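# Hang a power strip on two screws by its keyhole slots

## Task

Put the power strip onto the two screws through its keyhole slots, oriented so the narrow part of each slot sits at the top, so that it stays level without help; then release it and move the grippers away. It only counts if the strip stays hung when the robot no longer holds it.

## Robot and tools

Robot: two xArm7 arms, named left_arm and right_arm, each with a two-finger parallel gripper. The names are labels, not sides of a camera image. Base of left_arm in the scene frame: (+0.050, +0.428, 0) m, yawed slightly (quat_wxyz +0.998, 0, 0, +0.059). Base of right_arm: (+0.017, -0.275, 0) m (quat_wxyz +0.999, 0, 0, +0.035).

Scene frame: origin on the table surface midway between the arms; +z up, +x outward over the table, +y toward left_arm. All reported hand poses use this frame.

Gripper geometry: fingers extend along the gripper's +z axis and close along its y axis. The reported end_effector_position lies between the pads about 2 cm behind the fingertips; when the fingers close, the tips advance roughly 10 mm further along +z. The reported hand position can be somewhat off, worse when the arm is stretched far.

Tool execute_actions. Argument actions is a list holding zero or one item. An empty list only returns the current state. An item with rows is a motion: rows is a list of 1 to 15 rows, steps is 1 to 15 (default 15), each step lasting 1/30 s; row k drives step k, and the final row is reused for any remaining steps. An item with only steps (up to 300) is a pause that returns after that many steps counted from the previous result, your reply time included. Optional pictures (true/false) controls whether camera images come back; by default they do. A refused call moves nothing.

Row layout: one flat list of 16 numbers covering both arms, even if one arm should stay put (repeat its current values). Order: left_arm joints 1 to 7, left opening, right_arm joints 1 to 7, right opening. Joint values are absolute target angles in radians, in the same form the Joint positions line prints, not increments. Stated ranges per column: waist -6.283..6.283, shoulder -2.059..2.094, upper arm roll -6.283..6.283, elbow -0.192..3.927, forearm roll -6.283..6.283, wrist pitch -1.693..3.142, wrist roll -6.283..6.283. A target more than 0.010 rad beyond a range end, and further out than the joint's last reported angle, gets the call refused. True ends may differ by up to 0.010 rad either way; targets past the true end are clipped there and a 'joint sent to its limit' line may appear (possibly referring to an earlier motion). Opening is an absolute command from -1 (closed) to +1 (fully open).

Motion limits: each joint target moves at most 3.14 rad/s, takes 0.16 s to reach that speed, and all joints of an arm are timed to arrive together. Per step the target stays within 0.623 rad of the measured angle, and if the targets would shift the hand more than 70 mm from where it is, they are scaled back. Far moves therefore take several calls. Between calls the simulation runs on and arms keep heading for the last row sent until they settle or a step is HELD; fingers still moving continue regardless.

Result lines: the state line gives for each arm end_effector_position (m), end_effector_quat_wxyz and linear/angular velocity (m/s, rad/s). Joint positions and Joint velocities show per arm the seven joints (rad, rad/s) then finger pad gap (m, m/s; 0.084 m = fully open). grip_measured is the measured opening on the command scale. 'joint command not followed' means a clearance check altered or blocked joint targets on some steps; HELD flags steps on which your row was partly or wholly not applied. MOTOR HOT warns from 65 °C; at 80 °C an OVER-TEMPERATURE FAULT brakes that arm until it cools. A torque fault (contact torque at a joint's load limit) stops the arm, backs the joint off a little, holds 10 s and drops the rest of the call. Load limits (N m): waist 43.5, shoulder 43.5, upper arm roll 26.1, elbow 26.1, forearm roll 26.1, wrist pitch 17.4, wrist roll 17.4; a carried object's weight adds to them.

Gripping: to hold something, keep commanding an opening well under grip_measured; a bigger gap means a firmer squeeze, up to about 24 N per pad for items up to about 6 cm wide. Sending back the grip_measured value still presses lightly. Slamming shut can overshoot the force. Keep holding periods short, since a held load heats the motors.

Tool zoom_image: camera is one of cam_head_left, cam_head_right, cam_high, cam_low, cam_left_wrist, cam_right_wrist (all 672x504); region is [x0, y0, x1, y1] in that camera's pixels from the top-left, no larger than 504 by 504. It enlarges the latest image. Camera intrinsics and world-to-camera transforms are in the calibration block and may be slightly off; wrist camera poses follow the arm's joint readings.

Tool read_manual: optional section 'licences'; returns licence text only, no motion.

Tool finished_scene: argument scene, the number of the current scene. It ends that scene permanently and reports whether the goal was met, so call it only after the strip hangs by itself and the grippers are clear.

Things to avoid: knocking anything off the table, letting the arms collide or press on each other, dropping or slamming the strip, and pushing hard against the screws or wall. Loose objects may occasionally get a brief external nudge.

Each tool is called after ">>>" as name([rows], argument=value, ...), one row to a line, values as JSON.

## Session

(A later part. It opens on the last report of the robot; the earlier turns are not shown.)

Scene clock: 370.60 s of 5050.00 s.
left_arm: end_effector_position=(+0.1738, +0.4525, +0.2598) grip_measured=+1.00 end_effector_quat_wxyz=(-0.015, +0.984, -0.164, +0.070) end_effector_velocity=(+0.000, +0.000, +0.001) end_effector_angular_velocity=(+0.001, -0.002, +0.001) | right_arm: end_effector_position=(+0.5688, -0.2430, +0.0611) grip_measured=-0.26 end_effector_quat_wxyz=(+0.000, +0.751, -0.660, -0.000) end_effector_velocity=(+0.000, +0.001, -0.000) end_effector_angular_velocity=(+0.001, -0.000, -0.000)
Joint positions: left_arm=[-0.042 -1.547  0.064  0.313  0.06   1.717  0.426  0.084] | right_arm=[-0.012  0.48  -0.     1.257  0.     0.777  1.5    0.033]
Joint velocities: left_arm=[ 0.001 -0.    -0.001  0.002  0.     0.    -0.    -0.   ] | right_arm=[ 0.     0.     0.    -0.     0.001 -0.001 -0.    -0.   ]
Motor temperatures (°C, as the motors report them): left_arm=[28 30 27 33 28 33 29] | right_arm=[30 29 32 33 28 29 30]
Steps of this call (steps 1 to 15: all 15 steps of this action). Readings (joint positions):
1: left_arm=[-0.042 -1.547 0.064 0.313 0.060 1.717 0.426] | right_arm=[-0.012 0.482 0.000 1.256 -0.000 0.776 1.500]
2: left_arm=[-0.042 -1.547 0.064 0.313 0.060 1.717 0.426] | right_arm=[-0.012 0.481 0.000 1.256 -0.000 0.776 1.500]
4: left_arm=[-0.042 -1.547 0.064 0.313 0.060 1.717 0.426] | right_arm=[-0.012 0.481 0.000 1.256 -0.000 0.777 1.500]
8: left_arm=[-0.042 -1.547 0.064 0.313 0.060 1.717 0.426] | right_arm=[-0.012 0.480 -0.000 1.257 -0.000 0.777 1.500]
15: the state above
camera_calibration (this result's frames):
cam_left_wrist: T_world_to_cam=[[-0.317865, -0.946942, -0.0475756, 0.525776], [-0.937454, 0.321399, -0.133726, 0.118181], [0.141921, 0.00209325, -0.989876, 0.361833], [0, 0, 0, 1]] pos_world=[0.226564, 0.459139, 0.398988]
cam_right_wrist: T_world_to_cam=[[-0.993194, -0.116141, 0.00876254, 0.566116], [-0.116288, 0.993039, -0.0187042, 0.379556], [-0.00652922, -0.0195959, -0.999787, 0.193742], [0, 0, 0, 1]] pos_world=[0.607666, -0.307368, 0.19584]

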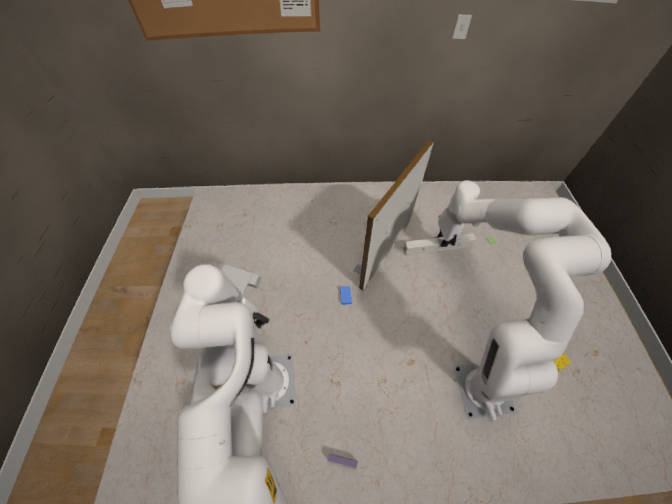

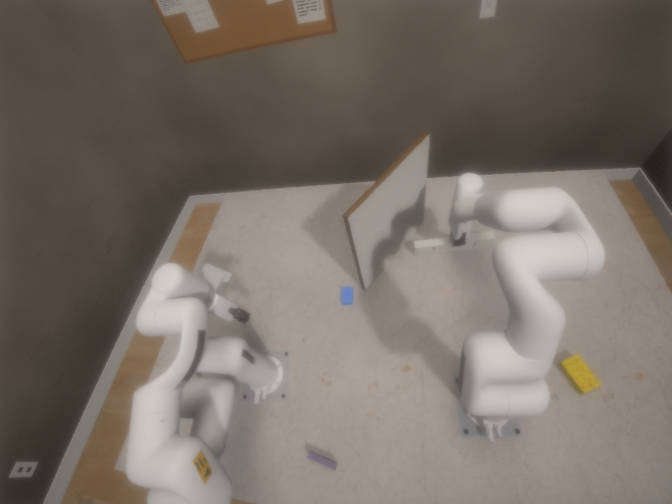

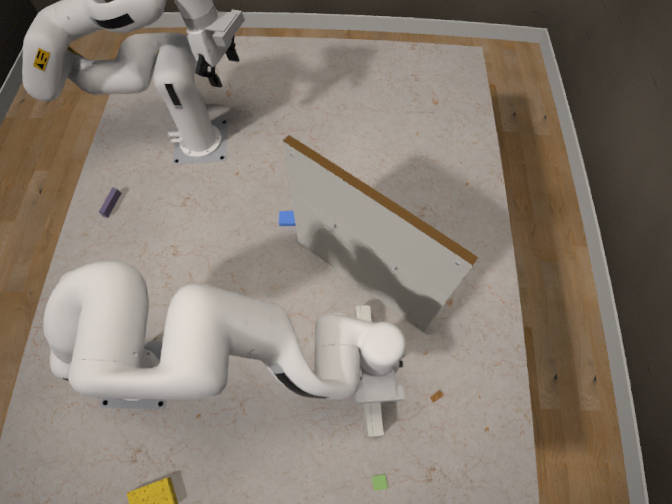

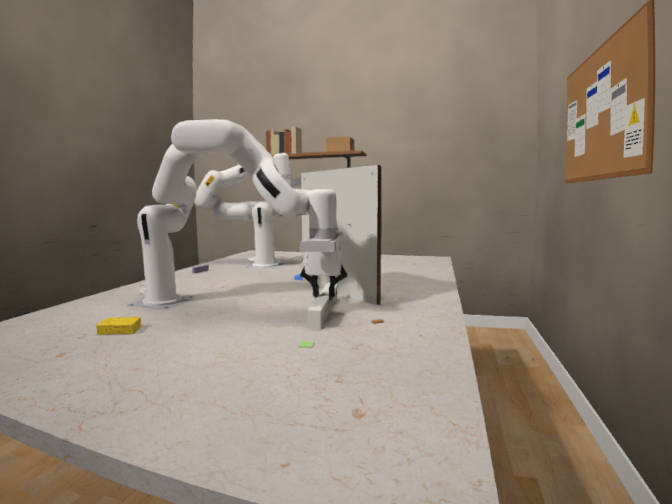

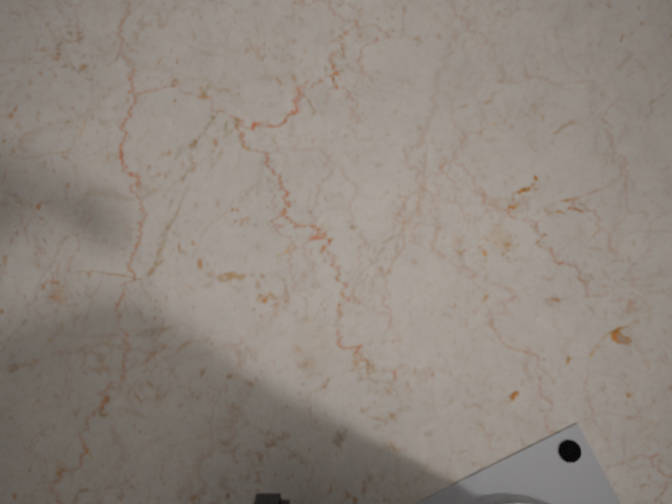

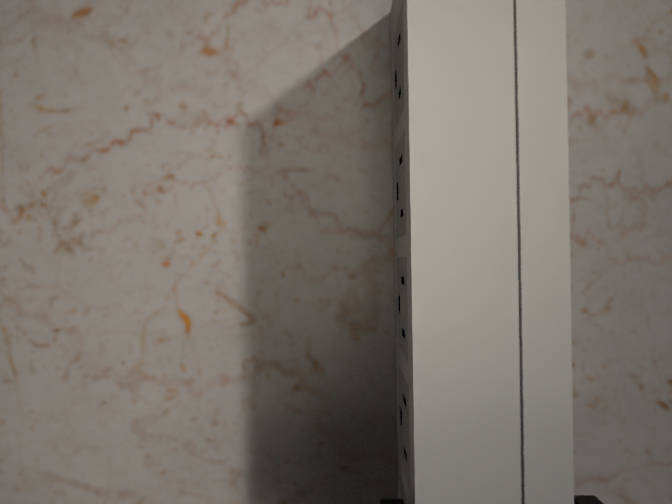

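>>> execute_actions([
  {"rows":[[-0.042,-1.547,0.064,0.313,0.06,1.717,0.426,1,-0.012,0.48,0,1.257,0,0.777,1.5,0.6],[-0.042,-1.547,0.064,0.313,0.06,1.717,0.426,1,-0.012,0.48,0,1.257,0,0.777,1.5,0.6],[-0.042,-1.547,0.064,0.313,0.06,1.717,0.426,1,-0.012,0.48,0,1.257,0,0.777,1.5,0.6],[-0.042,-1.547,0.064,0.313,0.06,1.717,0.426,1,-0.012,0.48,0,1.257,0,0.777,1.5,0.6],[-0.042,-1.547,0.064,0.313,0.06,1.717,0.426,1,-0.012,0.463,0,1.261,0,0.798,1.5,0.6]],"steps":15},
], pictures=false)

>>> execute_actions([
  {"rows":[[-0.042,-1.547,0.064,0.313,0.06,1.717,0.426,1,-0.012,0.463,0,1.261,0,0.798,1.5,0],[-0.042,-1.547,0.064,0.313,0.06,1.717,0.426,1,-0.012,0.463,0,1.261,0,0.798,1.5,-0.2],[-0.042,-1.547,0.064,0.313,0.06,1.717,0.426,1,-0.012,0.463,0,1.261,0,0.798,1.5,-0.4],[-0.042,-1.547,0.064,0.313,0.06,1.717,0.426,1,-0.012,0.463,0,1.261,0,0.798,1.5,-0.7],[-0.042,-1.547,0.064,0.313,0.06,1.717,0.426,1,-0.012,0.463,0,1.261,0,0.798,1.5,-1]],"steps":12},
], pictures=false)

>>> execute_actions([
  {"rows":[[-0.042,-1.547,0.064,0.313,0.06,1.717,0.426,1,-0.012,0.3,0,1.25,0,0.9,1.4,-1]],"steps":15},
], pictures=false)

>>> execute_actions([
  {"rows":[[-0.042,-1.547,0.064,0.313,0.06,1.717,0.426,1,-0.012,0.3,0,0.8,0,-0.2,1.5,-1]],"steps":15},
], pictures=false)

>>> execute_actions([
  {"rows":[[-0.042,-1.547,0.064,0.313,0.06,1.717,0.426,1,-0.012,0.6,0,0.70,0,-1.14,1.55,-1]],"steps":15},
], pictures=false)

>>> execute_actions([
  {"steps":15},
])

Scene clock: 386.00 s of 5050.00 s.
left_arm: end_effector_position=(+0.1738, +0.4525, +0.2598) grip_measured=+1.00 end_effector_quat_wxyz=(-0.015, +0.984, -0.164, +0.070) end_effector_velocity=(+0.000, -0.000, +0.000) end_effector_angular_velocity=(+0.000, -0.002, -0.000) | right_arm: end_effector_position=(+0.5688, -0.2429, +0.0703) grip_measured=+0.59 end_effector_quat_wxyz=(+0.000, +0.751, -0.660, -0.000) end_effector_velocity=(-0.004, +0.000, -0.003) end_effector_angular_velocity=(-0.000, +0.014, +0.001)
Joint positions: left_arm=[-0.042 -1.547  0.064  0.313  0.06   1.717  0.426  0.084] | right_arm=[-0.012  0.463  0.     1.261  0.     0.797  1.5    0.069]
Joint velocities: left_arm=[-0.    -0.    -0.     0.    -0.    -0.001 -0.     0.   ] | right_arm=[ 0.001  0.002  0.001 -0.005  0.     0.008 -0.    -0.   ]
Motor temperatures (°C, as the motors report them): left_arm=[28 30 27 33 28 33 29] | right_arm=[30 29 32 33 28 29 30]
Steps of this call (steps 1 to 15: the robot went on to your last target; steps 16 to 90: nothing new was sent; then 11.90 s passed at rest; steps 91 to 105: all 15 steps of this action). Readings (joint positions):
91: left_arm=[-0.042 -1.547 0.064 0.313 0.060 1.717 0.426] | right_arm=[-0.012 0.480 -0.000 1.257 0.000 0.777 1.500]
92: left_arm=[-0.042 -1.547 0.064 0.313 0.060 1.717 0.426] | right_arm=[-0.012 0.480 0.000 1.257 0.000 0.777 1.500]
94: left_arm=[-0.042 -1.547 0.064 0.313 0.060 1.717 0.426] | right_arm=[-0.012 0.479 0.000 1.258 0.000 0.777 1.500]
98: left_arm=[-0.042 -1.547 0.064 0.313 0.060 1.717 0.426] | right_arm=[-0.012 0.470 0.000 1.259 0.000 0.790 1.500]
105: the state above

Scene clock: 386.40 s of 5050.00 s.
left_arm: end_effector_position=(+0.1738, +0.4525, +0.2598) grip_measured=+1.00 end_effector_quat_wxyz=(-0.015, +0.984, -0.164, +0.070) end_effector_velocity=(+0.000, -0.000, -0.000) end_effector_angular_velocity=(-0.000, +0.000, -0.000) | right_arm: end_effector_position=(+0.5706, -0.2428, +0.0738) grip_measured=-1.00 end_effector_quat_wxyz=(-0.002, +0.751, -0.660, +0.002) end_effector_velocity=(+0.025, +0.003, +0.026) end_effector_angular_velocity=(+0.006, -0.080, +0.003)
Joint positions: left_arm=[-0.042 -1.547  0.064  0.313  0.06   1.717  0.426  0.084] | right_arm=[-0.012  0.459  0.     1.264  0.     0.799  1.5    0.   ]
Joint velocities: left_arm=[-0.001  0.     0.    -0.     0.    -0.    -0.     0.   ] | right_arm=[ 0.002 -0.022  0.001  0.032  0.001 -0.027 -0.     0.   ]
Motor temperatures (°C, as the motors report them): left_arm=[28 30 27 33 28 33 29] | right_arm=[30 29 32 33 28 29 30]
Steps of this call (steps 1 to 12: all 12 steps of this action). Readings (joint positions):
1: left_arm=[-0.042 -1.547 0.064 0.313 0.060 1.717 0.426] | right_arm=[-0.012 0.463 0.000 1.261 0.000 0.798 1.500]
2: left_arm=[-0.042 -1.547 0.064 0.313 0.060 1.717 0.426] | right_arm=[-0.012 0.463 0.000 1.261 0.000 0.798 1.500]
4: left_arm=[-0.042 -1.547 0.064 0.313 0.060 1.717 0.426] | right_arm=[-0.012 0.463 0.000 1.261 0.000 0.798 1.500]
8: left_arm=[-0.042 -1.547 0.064 0.313 0.060 1.717 0.426] | right_arm=[-0.012 0.461 0.000 1.263 0.000 0.798 1.500]
12: the state above

Scene clock: 386.90 s of 5050.00 s.
left_arm: end_effector_position=(+0.1738, +0.4525, +0.2598) grip_measured=+1.00 end_effector_quat_wxyz=(-0.015, +0.984, -0.164, +0.070) end_effector_velocity=(+0.000, -0.000, +0.001) end_effector_angular_velocity=(-0.001, -0.003, -0.000) | right_arm: end_effector_position=(+0.5634, -0.2432, +0.1447) grip_measured=-1.00 end_effector_quat_wxyz=(-0.015, +0.782, -0.622, +0.017) end_effector_velocity=(+0.002, -0.000, +0.015) end_effector_angular_velocity=(-0.001, -0.017, +0.015)
Joint positions: left_arm=[-0.042 -1.547  0.064  0.313  0.06   1.717  0.426  0.084] | right_arm=[-0.012  0.304  0.     1.248 -0.     0.899  1.401  0.   ]
Joint velocities: left_arm=[-0.001 -0.001  0.001  0.001 -0.    -0.001 -0.    -0.   ] | right_arm=[ 0.    -0.023 -0.001  0.008 -0.001  0.014 -0.015  0.   ]
Motor temperatures (°C, as the motors report them): left_arm=[28 30 27 33 28 33 29] | right_arm=[30 29 32 33 28 29 30]
Steps of this call (steps 1 to 15: all 15 steps of this action). Readings (joint positions):
1: left_arm=[-0.042 -1.547 0.064 0.313 0.060 1.717 0.426] | right_arm=[-0.012 0.459 0.000 1.264 -0.000 0.798 1.500]
2: left_arm=[-0.042 -1.547 0.064 0.313 0.060 1.717 0.426] | right_arm=[-0.012 0.457 -0.000 1.263 -0.000 0.801 1.497]
4: left_arm=[-0.042 -1.547 0.064 0.313 0.060 1.717 0.426] | right_arm=[-0.012 0.427 0.000 1.251 -0.000 0.827 1.472]
8: left_arm=[-0.042 -1.547 0.064 0.313 0.060 1.717 0.426] | right_arm=[-0.012 0.322 -0.000 1.257 0.000 0.880 1.417]
15: the state above

Scene clock: 387.40 s of 5050.00 s.
left_arm: end_effector_position=(+0.1738, +0.4525, +0.2598) grip_measured=+1.00 end_effector_quat_wxyz=(-0.015, +0.984, -0.164, +0.070) end_effector_velocity=(-0.000, -0.000, -0.001) end_effector_angular_velocity=(-0.001, +0.001, +0.000) | right_arm: end_effector_position=(+0.5893, -0.2418, +0.1006) grip_measured=-1.00 end_effector_quat_wxyz=(-0.189, +0.725, -0.633, +0.194) end_effector_velocity=(+0.215, +0.012, +0.272) end_effector_angular_velocity=(+0.140, -1.692, -0.071)
Joint positions: left_arm=[-0.042 -1.547  0.064  0.313  0.06   1.717  0.426  0.084] | right_arm=[-0.012  0.301  0.     0.834  0.    -0.016  1.492  0.   ]
Joint velocities: left_arm=[ 0.    -0.     0.001 -0.001 -0.     0.    -0.     0.   ] | right_arm=[ 0.    -0.042 -0.    -0.317 -0.002 -1.972  0.085  0.   ]
Motor temperatures (°C, as the motors report them): left_arm=[28 30 27 33 28 33 29] | right_arm=[30 29 32 33 28 29 30]
Steps of this call (steps 1 to 15: all 15 steps of this action). Readings (joint positions):
1: left_arm=[-0.042 -1.547 0.064 0.313 0.060 1.717 0.426] | right_arm=[-0.012 0.304 0.000 1.248 -0.000 0.899 1.401]
2: left_arm=[-0.042 -1.547 0.064 0.313 0.060 1.717 0.426] | right_arm=[-0.012 0.303 0.000 1.246 -0.000 0.895 1.401]
4: left_arm=[-0.042 -1.547 0.064 0.313 0.060 1.717 0.426] | right_arm=[-0.012 0.300 0.000 1.220 0.000 0.852 1.408]
8: left_arm=[-0.042 -1.547 0.064 0.313 0.060 1.717 0.426] | right_arm=[-0.012 0.301 -0.000 1.052 -0.000 0.604 1.444]
15: the state above

Scene clock: 387.90 s of 5050.00 s.
left_arm: end_effector_position=(+0.1738, +0.4525, +0.2598) grip_measured=+1.00 end_effector_quat_wxyz=(-0.015, +0.984, -0.164, +0.070) end_effector_velocity=(-0.000, +0.000, +0.000) end_effector_angular_velocity=(-0.001, +0.001, +0.001) | right_arm: end_effector_position=(+0.6002, -0.2411, +0.1256) grip_measured=-1.00 end_effector_quat_wxyz=(-0.401, +0.610, -0.563, +0.387) end_effector_velocity=(-0.004, -0.002, +0.149) end_effector_angular_velocity=(+0.062, -0.706, -0.012)
Joint positions: left_arm=[-0.042 -1.547  0.064  0.313  0.06   1.717  0.426  0.084] | right_arm=[-0.012  0.588  0.     0.705 -0.    -1.066  1.548  0.   ]
Joint velocities: left_arm=[ 0.     0.     0.001  0.    -0.     0.001 -0.    -0.   ] | right_arm=[-0.001  0.1   -0.001 -0.031  0.002 -0.84   0.023  0.   ]
Motor temperatures (°C, as the motors report them): left_arm=[28 30 27 33 28 33 29] | right_arm=[30 29 32 33 28 29 30]
Steps of this call (steps 1 to 15: all 15 steps of this action). Readings (joint positions):
1: left_arm=[-0.042 -1.547 0.064 0.313 0.060 1.717 0.426] | right_arm=[-0.012 0.300 -0.000 0.825 0.000 -0.074 1.495]
2: left_arm=[-0.042 -1.547 0.064 0.313 0.060 1.717 0.426] | right_arm=[-0.012 0.302 -0.000 0.818 0.000 -0.122 1.497]
4: left_arm=[-0.042 -1.547 0.064 0.313 0.060 1.717 0.426] | right_arm=[-0.012 0.332 -0.000 0.804 0.000 -0.229 1.504]
8: left_arm=[-0.042 -1.547 0.064 0.313 0.060 1.717 0.426] | right_arm=[-0.012 0.481 0.000 0.743 0.000 -0.554 1.528]
15: the state above

Scene clock: 388.40 s of 5050.00 s.
left_arm: end_effector_position=(+0.1738, +0.4525, +0.2598) grip_measured=+1.00 end_effector_quat_wxyz=(-0.015, +0.984, -0.164, +0.070) end_effector_velocity=(-0.000, -0.000, -0.000) end_effector_angular_velocity=(+0.000, +0.001, -0.002) | right_arm: end_effector_position=(+0.5983, -0.2413, +0.1364) grip_measured=-1.00 end_effector_quat_wxyz=(-0.418, +0.598, -0.553, +0.403) end_effector_velocity=(-0.000, -0.000, +0.000) end_effector_angular_velocity=(+0.001, -0.003, -0.000)
Joint positions: left_arm=[-0.042 -1.547  0.064  0.313  0.06   1.717  0.426  0.084] | right_arm=[-0.012  0.6   -0.     0.7    0.    -1.139  1.55   0.   ]
Joint velocities: left_arm=[-0.001 -0.    -0.    -0.001  0.     0.     0.001 -0.   ] | right_arm=[-0.001  0.002  0.001 -0.    -0.    -0.005 -0.     0.   ]
Motor temperatures (°C, as the motors report them): left_arm=[28 30 27 33 28 33 29] | right_arm=[30 29 32 33 28 29 30]
Steps of this call (steps 1 to 15: the robot went on to your last target). Readings (joint positions):
1: left_arm=[-0.042 -1.547 0.064 0.313 0.060 1.717 0.426] | right_arm=[-0.012 0.591 -0.000 0.704 -0.000 -1.089 1.549]
2: left_arm=[-0.042 -1.547 0.064 0.313 0.060 1.717 0.426] | right_arm=[-0.012 0.593 -0.000 0.703 -0.000 -1.105 1.549]
4: left_arm=[-0.042 -1.547 0.064 0.313 0.060 1.717 0.426] | right_arm=[-0.012 0.596 -0.000 0.702 0.000 -1.123 1.549]
8: left_arm=[-0.042 -1.547 0.064 0.313 0.060 1.717 0.426] | right_arm=[-0.012 0.598 -0.000 0.701 0.000 -1.136 1.550]
15: the state above
camera_calibration (this result's frames):
cam_left_wrist: T_world_to_cam=[[-0.317865, -0.946942, -0.0475755, 0.525776], [-0.937454, 0.321399, -0.133726, 0.118181], [0.141921, 0.00209312, -0.989876, 0.361833], [0, 0, 0, 1]] pos_world=[0.226564, 0.459139, 0.398988]
cam_right_wrist: T_world_to_cam=[[-0.331637, -0.0282739, -0.942983, 0.350205], [-0.0425001, 0.998984, -0.0150061, 0.33949], [0.942449, 0.0351003, -0.332502, -0.37634], [0, 0, 0, 1]] pos_world=[0.485251, -0.316034, 0.210198]

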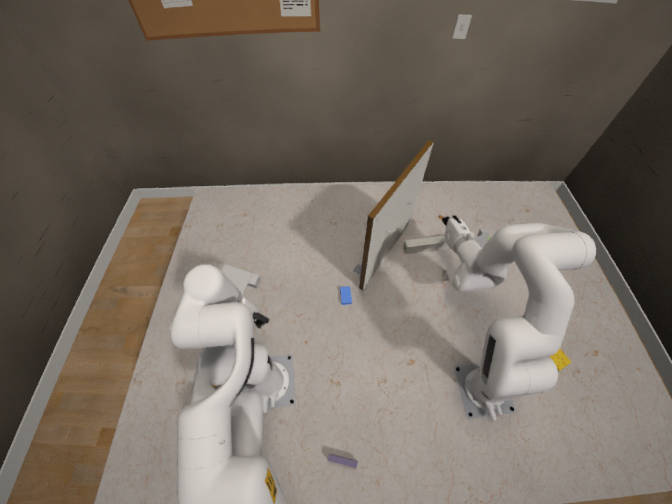

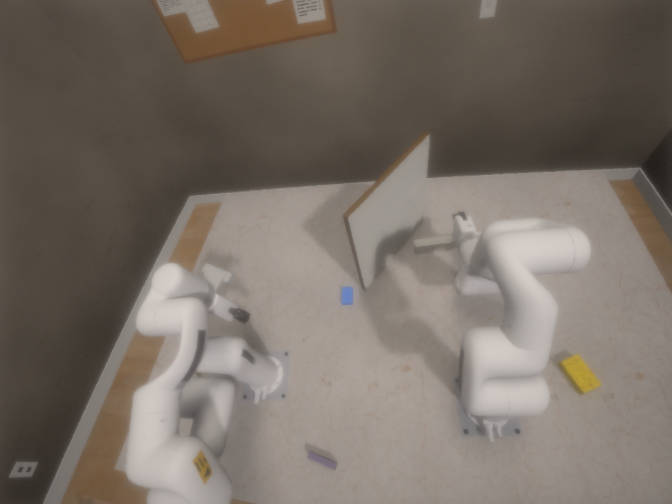

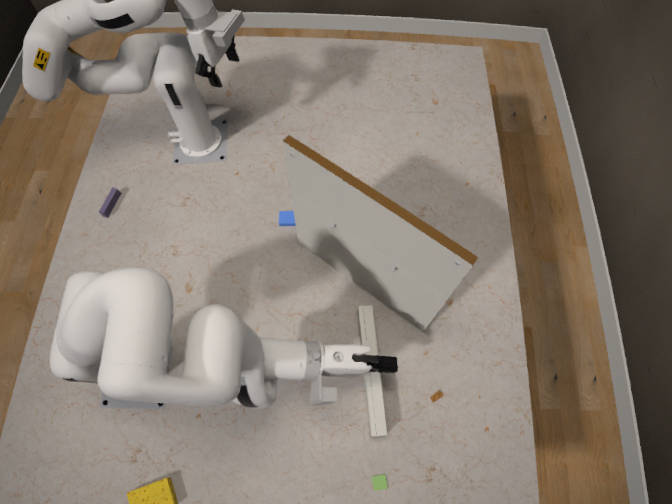

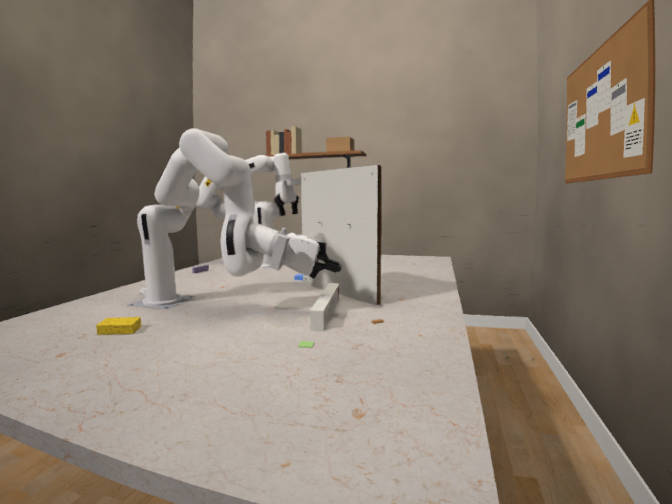

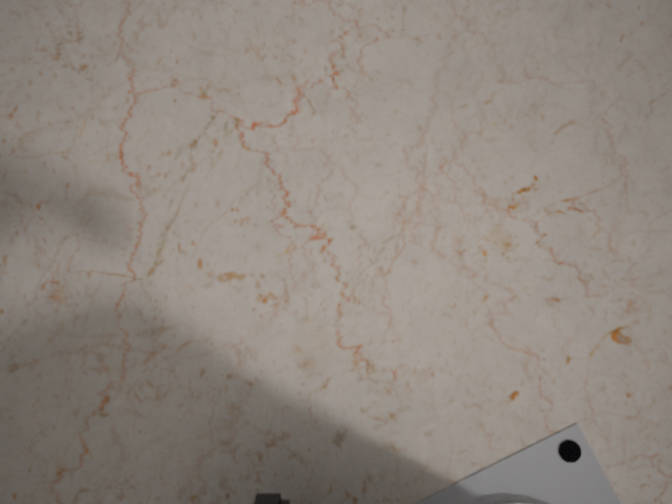

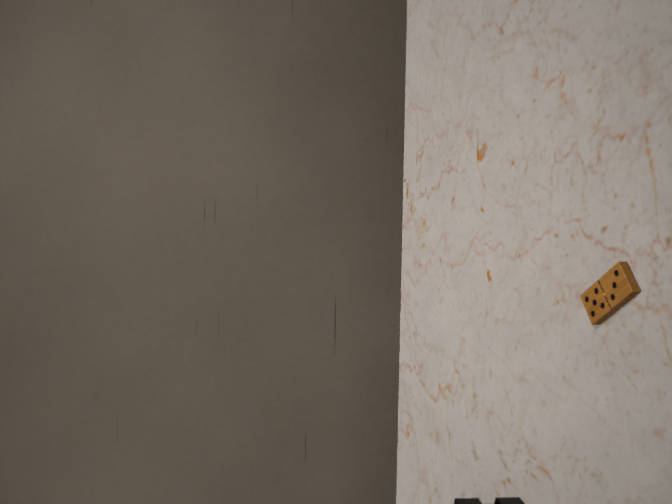

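>>> execute_actions([
  {"rows":[[-0.042,-1.547,0.064,0.313,0.06,1.717,0.426,0.6,-0.012,0.3,0,0.8,0,-0.2,1.5,0.6]],"steps":15},
], pictures=false)

>>> execute_actions([
  {"rows":[[-0.042,-1.547,0.064,0.313,0.06,1.717,0.426,0.6,-0.012,0.3,0,1.25,0,0.9,1.5,0.6]],"steps":15},
], pictures=false)

>>> execute_actions([
  {"steps":15},
], pictures=false)

>>> execute_actions([
  {"rows":[[-0.042,-1.547,0.064,0.313,0.06,1.717,0.426,0.6,-0.012,0.474,0,1.259,0,0.785,1.5,0.6]],"steps":15},
])

Scene clock: 398.67 s of 5050.00 s.
left_arm: end_effector_position=(+0.1738, +0.4525, +0.2598) grip_measured=+0.59 end_effector_quat_wxyz=(-0.015, +0.984, -0.164, +0.070) end_effector_velocity=(+0.000, +0.000, +0.000) end_effector_angular_velocity=(+0.002, -0.001, +0.001) | right_arm: end_effector_position=(+0.6123, -0.2405, +0.1327) grip_measured=+0.59 end_effector_quat_wxyz=(-0.263, +0.695, -0.613, +0.266) end_effector_velocity=(-0.098, -0.005, -0.126) end_effector_angular_velocity=(-0.070, +0.829, +0.025)
Joint positions: left_arm=[-0.042 -1.547  0.064  0.313  0.06   1.717  0.426  0.069] | right_arm=[-0.012  0.316 -0.     0.794  0.    -0.289  1.503  0.069]
Joint velocities: left_arm=[ 0.001  0.001 -0.002  0.001  0.    -0.001  0.     0.   ] | right_arm=[-0.    -0.159  0.001  0.028 -0.001  1.019 -0.033  0.   ]
Motor temperatures (°C, as the motors report them): left_arm=[28 30 27 33 28 33 29] | right_arm=[30 29 32 32 28 29 30]
Steps of this call (steps 1 to 15: the robot went on to your last target; steps 16 to 90: nothing new was sent; then 6.77 s passed at rest; steps 91 to 105: all 15 steps of this action). Readings (joint positions):
91: left_arm=[-0.042 -1.547 0.064 0.313 0.060 1.717 0.426] | right_arm=[-0.012 0.600 0.000 0.700 -0.000 -1.140 1.550]
92: left_arm=[-0.042 -1.547 0.064 0.313 0.060 1.717 0.426] | right_arm=[-0.012 0.598 0.000 0.700 -0.000 -1.135 1.550]
94: left_arm=[-0.042 -1.547 0.064 0.313 0.060 1.717 0.426] | right_arm=[-0.012 0.581 0.000 0.705 -0.000 -1.092 1.546]
98: left_arm=[-0.042 -1.547 0.064 0.313 0.060 1.717 0.426] | right_arm=[-0.012 0.460 0.000 0.748 -0.000 -0.825 1.526]
105: the state above

Scene clock: 399.17 s of 5050.00 s.
left_arm: end_effector_position=(+0.1738, +0.4525, +0.2598) grip_measured=+0.59 end_effector_quat_wxyz=(-0.015, +0.984, -0.164, +0.070) end_effector_velocity=(+0.000, -0.000, +0.000) end_effector_angular_velocity=(-0.001, -0.001, +0.000) | right_arm: end_effector_position=(+0.5970, -0.2414, +0.1547) grip_measured=+0.59 end_effector_quat_wxyz=(-0.071, +0.747, -0.657, +0.072) end_effector_velocity=(-0.354, -0.019, -0.141) end_effector_angular_velocity=(-0.098, +1.717, +0.002)
Joint positions: left_arm=[-0.042 -1.547  0.064  0.313  0.06   1.717  0.426  0.069] | right_arm=[-0.012  0.3   -0.     1.22  -0.     0.717  1.5    0.069]
Joint velocities: left_arm=[-0.     0.     0.001  0.    -0.    -0.    -0.    -0.   ] | right_arm=[ 0.001  0.027  0.001  0.271 -0.     1.963 -0.001 -0.   ]
Motor temperatures (°C, as the motors report them): left_arm=[28 30 27 33 28 33 29] | right_arm=[30 29 32 32 28 29 30]
Steps of this call (steps 1 to 15: all 15 steps of this action). Readings (joint positions):
1: left_arm=[-0.042 -1.547 0.064 0.313 0.060 1.717 0.426] | right_arm=[-0.012 0.311 -0.000 0.795 0.000 -0.261 1.502]
2: left_arm=[-0.042 -1.547 0.064 0.313 0.060 1.717 0.426] | right_arm=[-0.012 0.309 0.000 0.799 -0.000 -0.237 1.501]
4: left_arm=[-0.042 -1.547 0.064 0.313 0.060 1.717 0.426] | right_arm=[-0.012 0.308 0.000 0.836 -0.000 -0.172 1.501]
8: left_arm=[-0.042 -1.547 0.064 0.313 0.060 1.717 0.426] | right_arm=[-0.012 0.304 0.000 1.017 -0.000 0.092 1.501]
15: the state above

Scene clock: 399.67 s of 5050.00 s.
left_arm: end_effector_position=(+0.1738, +0.4525, +0.2598) grip_measured=+0.59 end_effector_quat_wxyz=(-0.015, +0.984, -0.164, +0.070) end_effector_velocity=(+0.000, +0.000, +0.001) end_effector_angular_velocity=(-0.002, -0.004, +0.001) | right_arm: end_effector_position=(+0.5646, -0.2432, +0.1477) grip_measured=+0.59 end_effector_quat_wxyz=(-0.018, +0.751, -0.660, +0.018) end_effector_velocity=(-0.000, -0.000, +0.001) end_effector_angular_velocity=(-0.001, +0.003, +0.001)
Joint positions: left_arm=[-0.042 -1.547  0.064  0.313  0.06   1.717  0.426  0.069] | right_arm=[-0.012  0.3    0.     1.25   0.     0.899  1.5    0.069]
Joint velocities: left_arm=[ 0.    -0.001  0.001  0.001 -0.    -0.001 -0.    -0.   ] | right_arm=[-0.    -0.001  0.     0.004 -0.001  0.008 -0.     0.   ]
Motor temperatures (°C, as the motors report them): left_arm=[28 30 27 33 28 33 29] | right_arm=[30 29 32 32 28 29 30]
Steps of this call (steps 1 to 15: the robot went on to your last target). Readings (joint positions):
1: left_arm=[-0.042 -1.547 0.064 0.313 0.060 1.717 0.426] | right_arm=[-0.012 0.301 -0.000 1.228 -0.000 0.774 1.500]
2: left_arm=[-0.042 -1.547 0.064 0.313 0.060 1.717 0.426] | right_arm=[-0.012 0.301 0.000 1.233 -0.000 0.814 1.500]
4: left_arm=[-0.042 -1.547 0.064 0.313 0.060 1.717 0.426] | right_arm=[-0.012 0.302 0.000 1.240 -0.000 0.860 1.500]
8: left_arm=[-0.042 -1.547 0.064 0.313 0.060 1.717 0.426] | right_arm=[-0.012 0.300 0.000 1.248 0.000 0.890 1.500]
15: the state above

Scene clock: 400.17 s of 5050.00 s.
left_arm: end_effector_position=(+0.1738, +0.4525, +0.2598) grip_measured=+0.59 end_effector_quat_wxyz=(-0.015, +0.984, -0.164, +0.070) end_effector_velocity=(+0.000, -0.000, -0.000) end_effector_angular_velocity=(+0.002, -0.001, -0.001) | right_arm: end_effector_position=(+0.5704, -0.2429, +0.0677) grip_measured=+0.59 end_effector_quat_wxyz=(-0.002, +0.751, -0.660, +0.002) end_effector_velocity=(+0.000, -0.000, -0.009) end_effector_angular_velocity=(+0.000, +0.002, -0.001)
Joint positions: left_arm=[-0.042 -1.547  0.064  0.313  0.06   1.717  0.426  0.069] | right_arm=[-0.012  0.47  -0.     1.261  0.     0.786  1.5    0.069]
Joint velocities: left_arm=[-0.001 -0.    -0.002 -0.001  0.    -0.002  0.    -0.   ] | right_arm=[-0.     0.019 -0.    -0.001  0.001 -0.017  0.    -0.   ]
Motor temperatures (°C, as the motors report them): left_arm=[28 30 27 33 28 33 29] | right_arm=[30 29 32 32 28 29 30]
Steps of this call (steps 1 to 15: all 15 steps of this action). Readings (joint positions):
1: left_arm=[-0.042 -1.547 0.064 0.313 0.060 1.717 0.426] | right_arm=[-0.012 0.300 0.000 1.250 0.000 0.899 1.500]
2: left_arm=[-0.042 -1.547 0.064 0.313 0.060 1.717 0.426] | right_arm=[-0.012 0.303 -0.000 1.251 0.000 0.896 1.500]
4: left_arm=[-0.042 -1.547 0.064 0.313 0.060 1.717 0.426] | right_arm=[-0.012 0.336 -0.000 1.258 0.000 0.869 1.500]
8: left_arm=[-0.042 -1.547 0.064 0.313 0.060 1.717 0.426] | right_arm=[-0.012 0.448 0.000 1.251 -0.000 0.808 1.500]
15: the state above
camera_calibration (this result's frames):
cam_left_wrist: T_world_to_cam=[[-0.317865, -0.946942, -0.0475757, 0.525776], [-0.937454, 0.321399, -0.133726, 0.118181], [0.141922, 0.00209319, -0.989876, 0.361833], [0, 0, 0, 1]] pos_world=[0.226563, 0.459139, 0.398988]
cam_right_wrist: T_world_to_cam=[[-0.993236, -0.116061, 0.00344836, 0.568039], [-0.116106, 0.993054, -0.0190529, 0.379755], [-0.00121312, -0.0193244, -0.999813, 0.197377], [0, 0, 0, 1]] pos_world=[0.608528, -0.307376, 0.202616]

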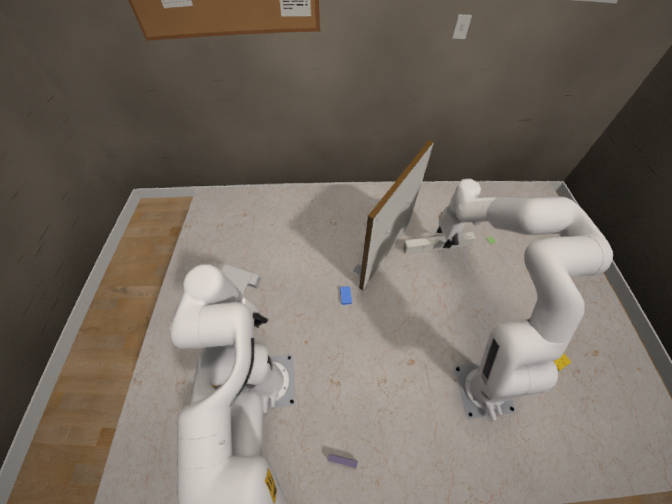

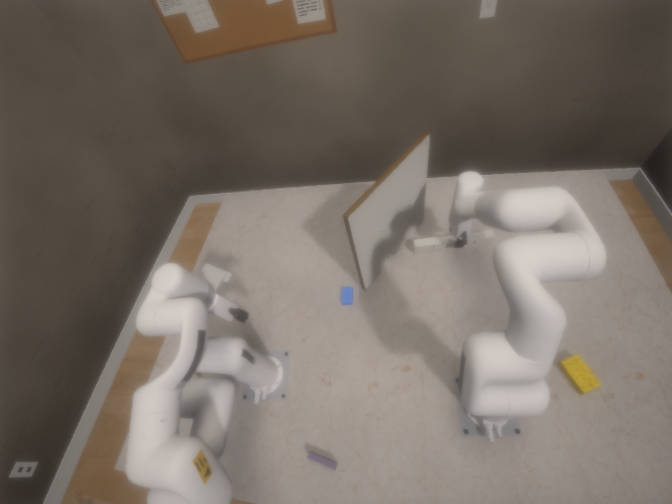

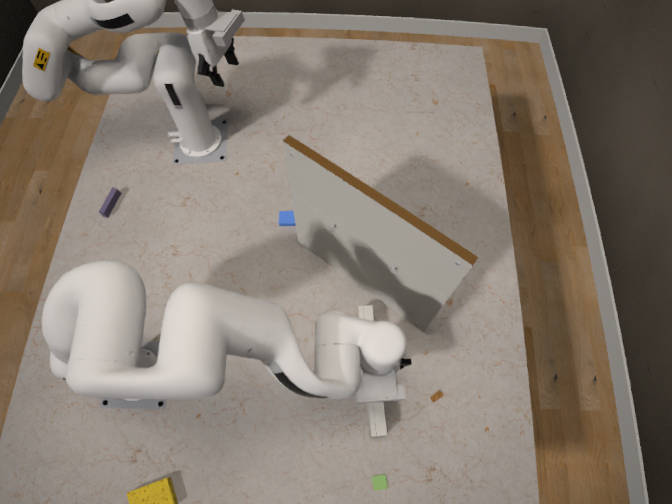

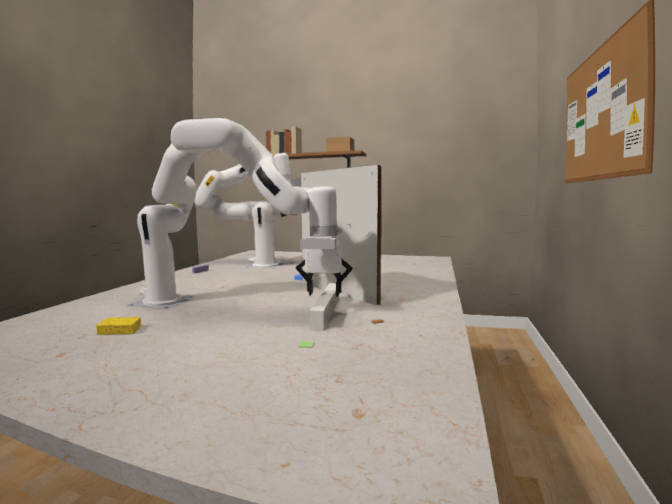

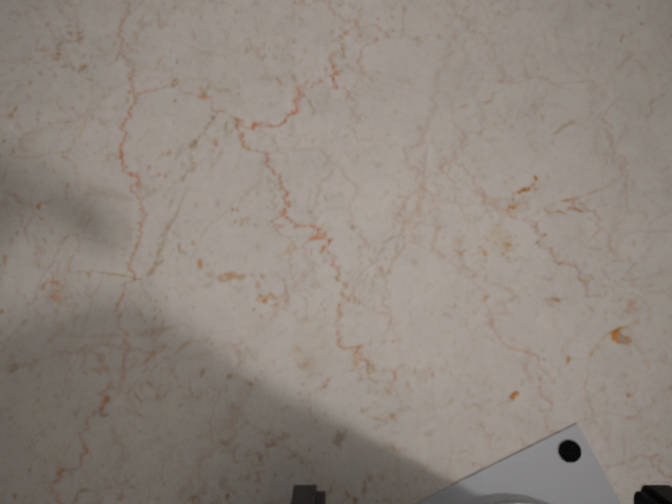

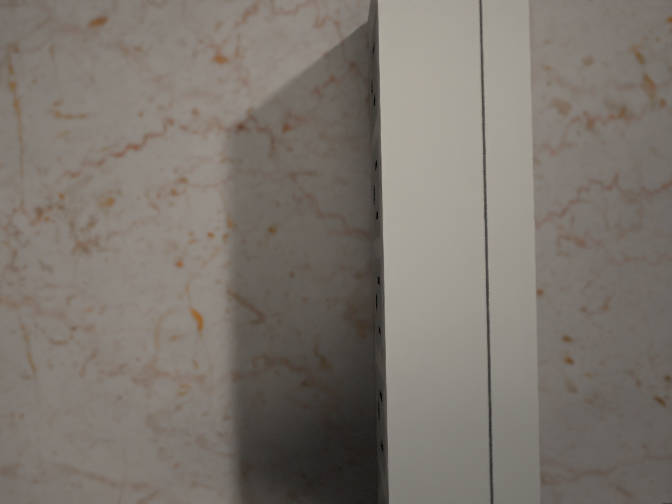

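>>> execute_actions([
  {"rows":[[-0.042,-1.547,0.064,0.313,0.06,1.717,0.426,0.6,-0.012,0.477,0,1.258,0,0.781,1.5,0.3],[-0.042,-1.547,0.064,0.313,0.06,1.717,0.426,0.6,-0.012,0.477,0,1.258,0,0.781,1.5,0.1],[-0.042,-1.547,0.064,0.313,0.06,1.717,0.426,0.6,-0.012,0.477,0,1.258,0,0.781,1.5,-0.1],[-0.042,-1.547,0.064,0.313,0.06,1.717,0.426,0.6,-0.012,0.477,0,1.258,0,0.781,1.5,-0.25],[-0.042,-1.547,0.064,0.313,0.06,1.717,0.426,0.6,-0.012,0.477,0,1.258,0,0.781,1.5,-0.4],[-0.042,-1.547,0.064,0.313,0.06,1.717,0.426,0.6,-0.012,0.477,0,1.258,0,0.781,1.5,-0.6]],"steps":15},
], pictures=false)

>>> execute_actions([
  {"rows":[[-0.042,-1.547,0.064,0.313,0.06,1.717,0.426,0.6,-0.012,0.3,0,1.25,0,0.9,1.5,-0.6]],"steps":15},
])

Scene clock: 408.57 s of 5050.00 s.
left_arm: end_effector_position=(+0.1738, +0.4525, +0.2598) grip_measured=+0.59 end_effector_quat_wxyz=(-0.015, +0.984, -0.164, +0.070) end_effector_velocity=(-0.000, +0.000, +0.000) end_effector_angular_velocity=(+0.001, -0.000, +0.001) | right_arm: end_effector_position=(+0.5696, -0.2429, +0.0638) grip_measured=-0.26 end_effector_quat_wxyz=(-0.001, +0.751, -0.660, +0.001) end_effector_velocity=(-0.000, +0.001, -0.000) end_effector_angular_velocity=(+0.000, +0.001, +0.001)
Joint positions: left_arm=[-0.042 -1.547  0.064  0.313  0.06   1.717  0.426  0.069] | right_arm=[-0.012  0.476  0.     1.259  0.     0.781  1.5    0.033]
Joint velocities: left_arm=[ 0.001  0.    -0.     0.001  0.     0.001 -0.    -0.   ] | right_arm=[ 0.     0.     0.001 -0.    -0.     0.001  0.001  0.   ]
Motor temperatures (°C, as the motors report them): left_arm=[28 30 27 33 28 33 29] | right_arm=[30 29 32 33 28 29 30]
Steps of this call (steps 1 to 15: the robot went on to your last target; steps 16 to 90: nothing new was sent; then 4.90 s passed at rest; steps 91 to 105: all 15 steps of this action). Readings (joint positions):
91: left_arm=[-0.042 -1.547 0.064 0.313 0.060 1.717 0.426] | right_arm=[-0.012 0.474 0.000 1.259 -0.000 0.785 1.500]
92: left_arm=[-0.042 -1.547 0.064 0.313 0.060 1.717 0.426] | right_arm=[-0.012 0.474 -0.000 1.259 0.000 0.784 1.500]
94: left_arm=[-0.042 -1.547 0.064 0.313 0.060 1.717 0.426] | right_arm=[-0.012 0.476 -0.000 1.258 0.000 0.782 1.500]
98: left_arm=[-0.042 -1.547 0.064 0.313 0.060 1.717 0.426] | right_arm=[-0.012 0.476 0.000 1.259 -0.000 0.781 1.500]
105: the state above

Scene clock: 409.07 s of 5050.00 s.
left_arm: end_effector_position=(+0.1738, +0.4525, +0.2598) grip_measured=+0.59 end_effector_quat_wxyz=(-0.015, +0.984, -0.164, +0.070) end_effector_velocity=(+0.000, +0.000, -0.000) end_effector_angular_velocity=(+0.000, +0.000, -0.000) | right_arm: end_effector_position=(+0.5628, -0.2432, +0.1437) grip_measured=-0.26 end_effector_quat_wxyz=(-0.015, +0.751, -0.660, +0.015) end_effector_velocity=(-0.003, +0.001, +0.006) end_effector_angular_velocity=(+0.001, +0.005, +0.002)
Joint positions: left_arm=[-0.042 -1.547  0.064  0.313  0.06   1.717  0.426  0.069] | right_arm=[-0.012  0.305  0.     1.247 -0.     0.899  1.5    0.033]
Joint velocities: left_arm=[ 0.    -0.    -0.    -0.001  0.    -0.001  0.    -0.   ] | right_arm=[ 0.    -0.014  0.002 -0.001  0.     0.017  0.     0.   ]
Motor temperatures (°C, as the motors report them): left_arm=[28 30 27 33 28 33 29] | right_arm=[30 29 32 33 28 29 30]
Steps of this call (steps 1 to 15: all 15 steps of this action). Readings (joint positions):
1: left_arm=[-0.042 -1.547 0.064 0.313 0.060 1.717 0.426] | right_arm=[-0.012 0.476 0.000 1.259 0.000 0.781 1.500]
2: left_arm=[-0.042 -1.547 0.064 0.313 0.060 1.717 0.426] | right_arm=[-0.012 0.474 0.000 1.258 0.000 0.784 1.500]
4: left_arm=[-0.042 -1.547 0.064 0.313 0.060 1.717 0.426] | right_arm=[-0.012 0.443 -0.000 1.247 -0.000 0.814 1.500]
8: left_arm=[-0.042 -1.547 0.064 0.313 0.060 1.717 0.426] | right_arm=[-0.012 0.330 -0.000 1.256 0.000 0.876 1.500]
15: the state above
camera_calibration (this result's frames):
cam_left_wrist: T_world_to_cam=[[-0.317865, -0.946942, -0.0475756, 0.525776], [-0.937454, 0.321399, -0.133726, 0.118181], [0.141921, 0.00209312, -0.989876, 0.361833], [0, 0, 0, 1]] pos_world=[0.226564, 0.459139, 0.398988]
cam_right_wrist: T_world_to_cam=[[-0.992646, -0.116267, -0.0337015, 0.565165], [-0.115597, 0.99307, -0.0211919, 0.38064], [0.0359318, -0.0171402, -0.999207, 0.252858], [0, 0, 0, 1]] pos_world=[0.595924, -0.307959, 0.279771]

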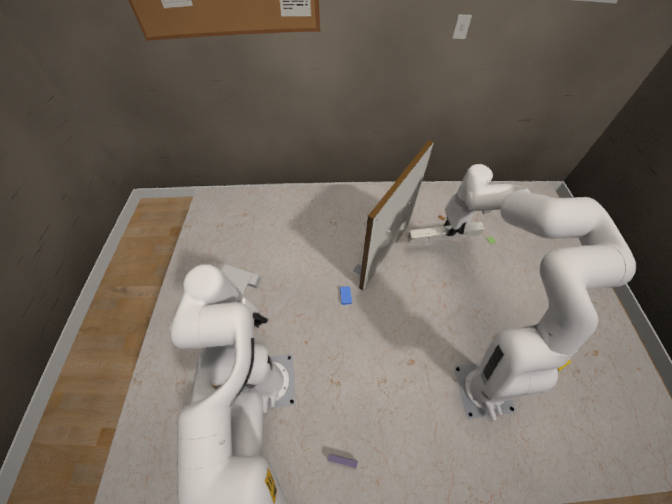

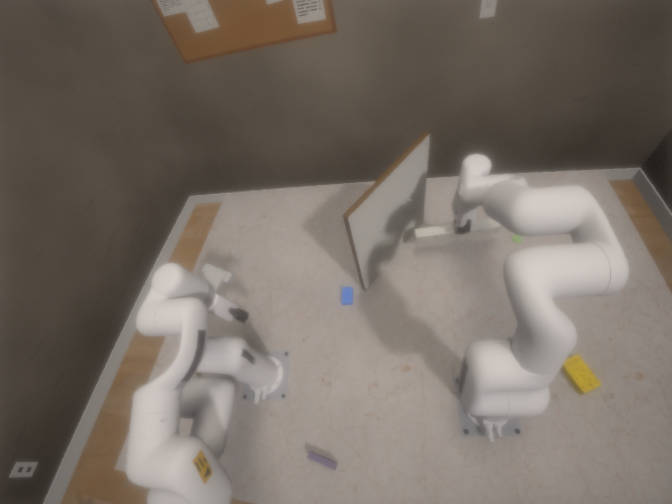

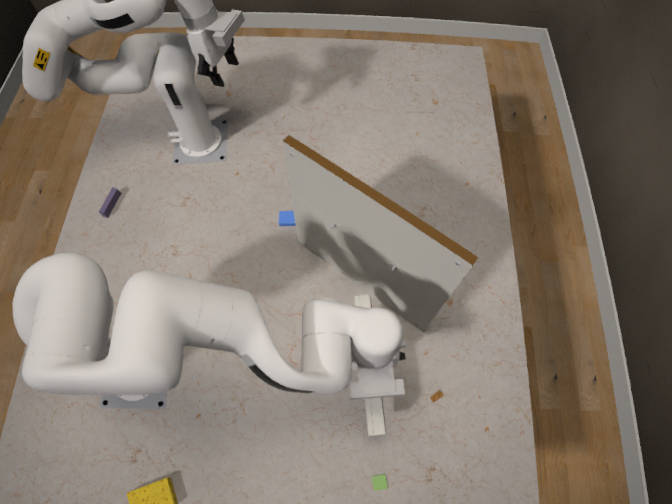

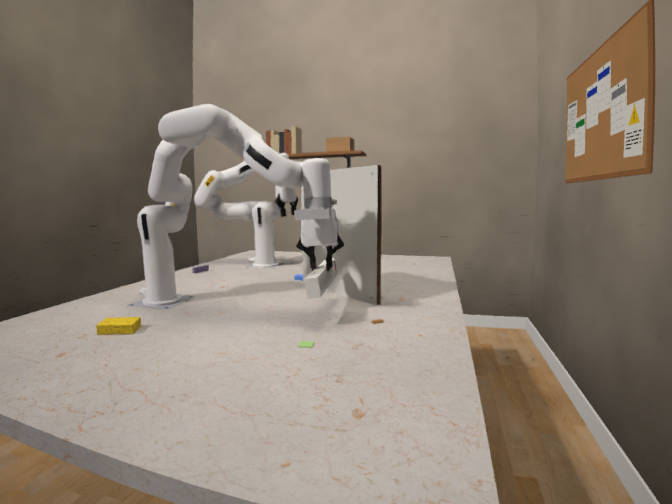

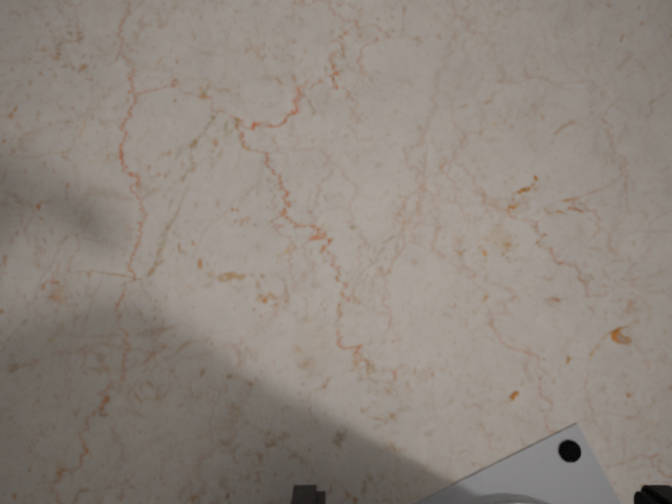

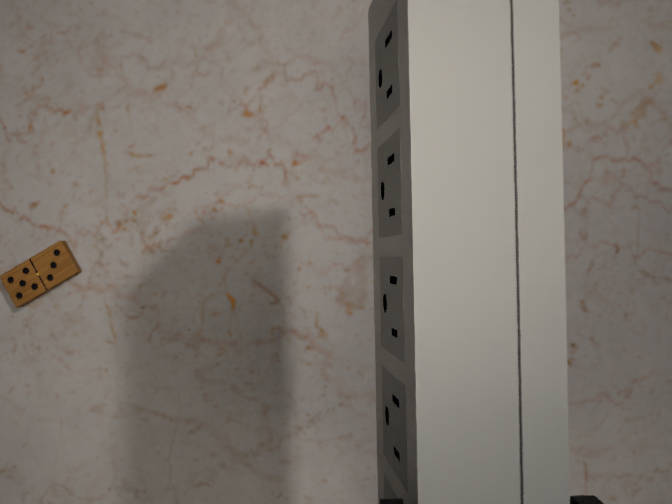

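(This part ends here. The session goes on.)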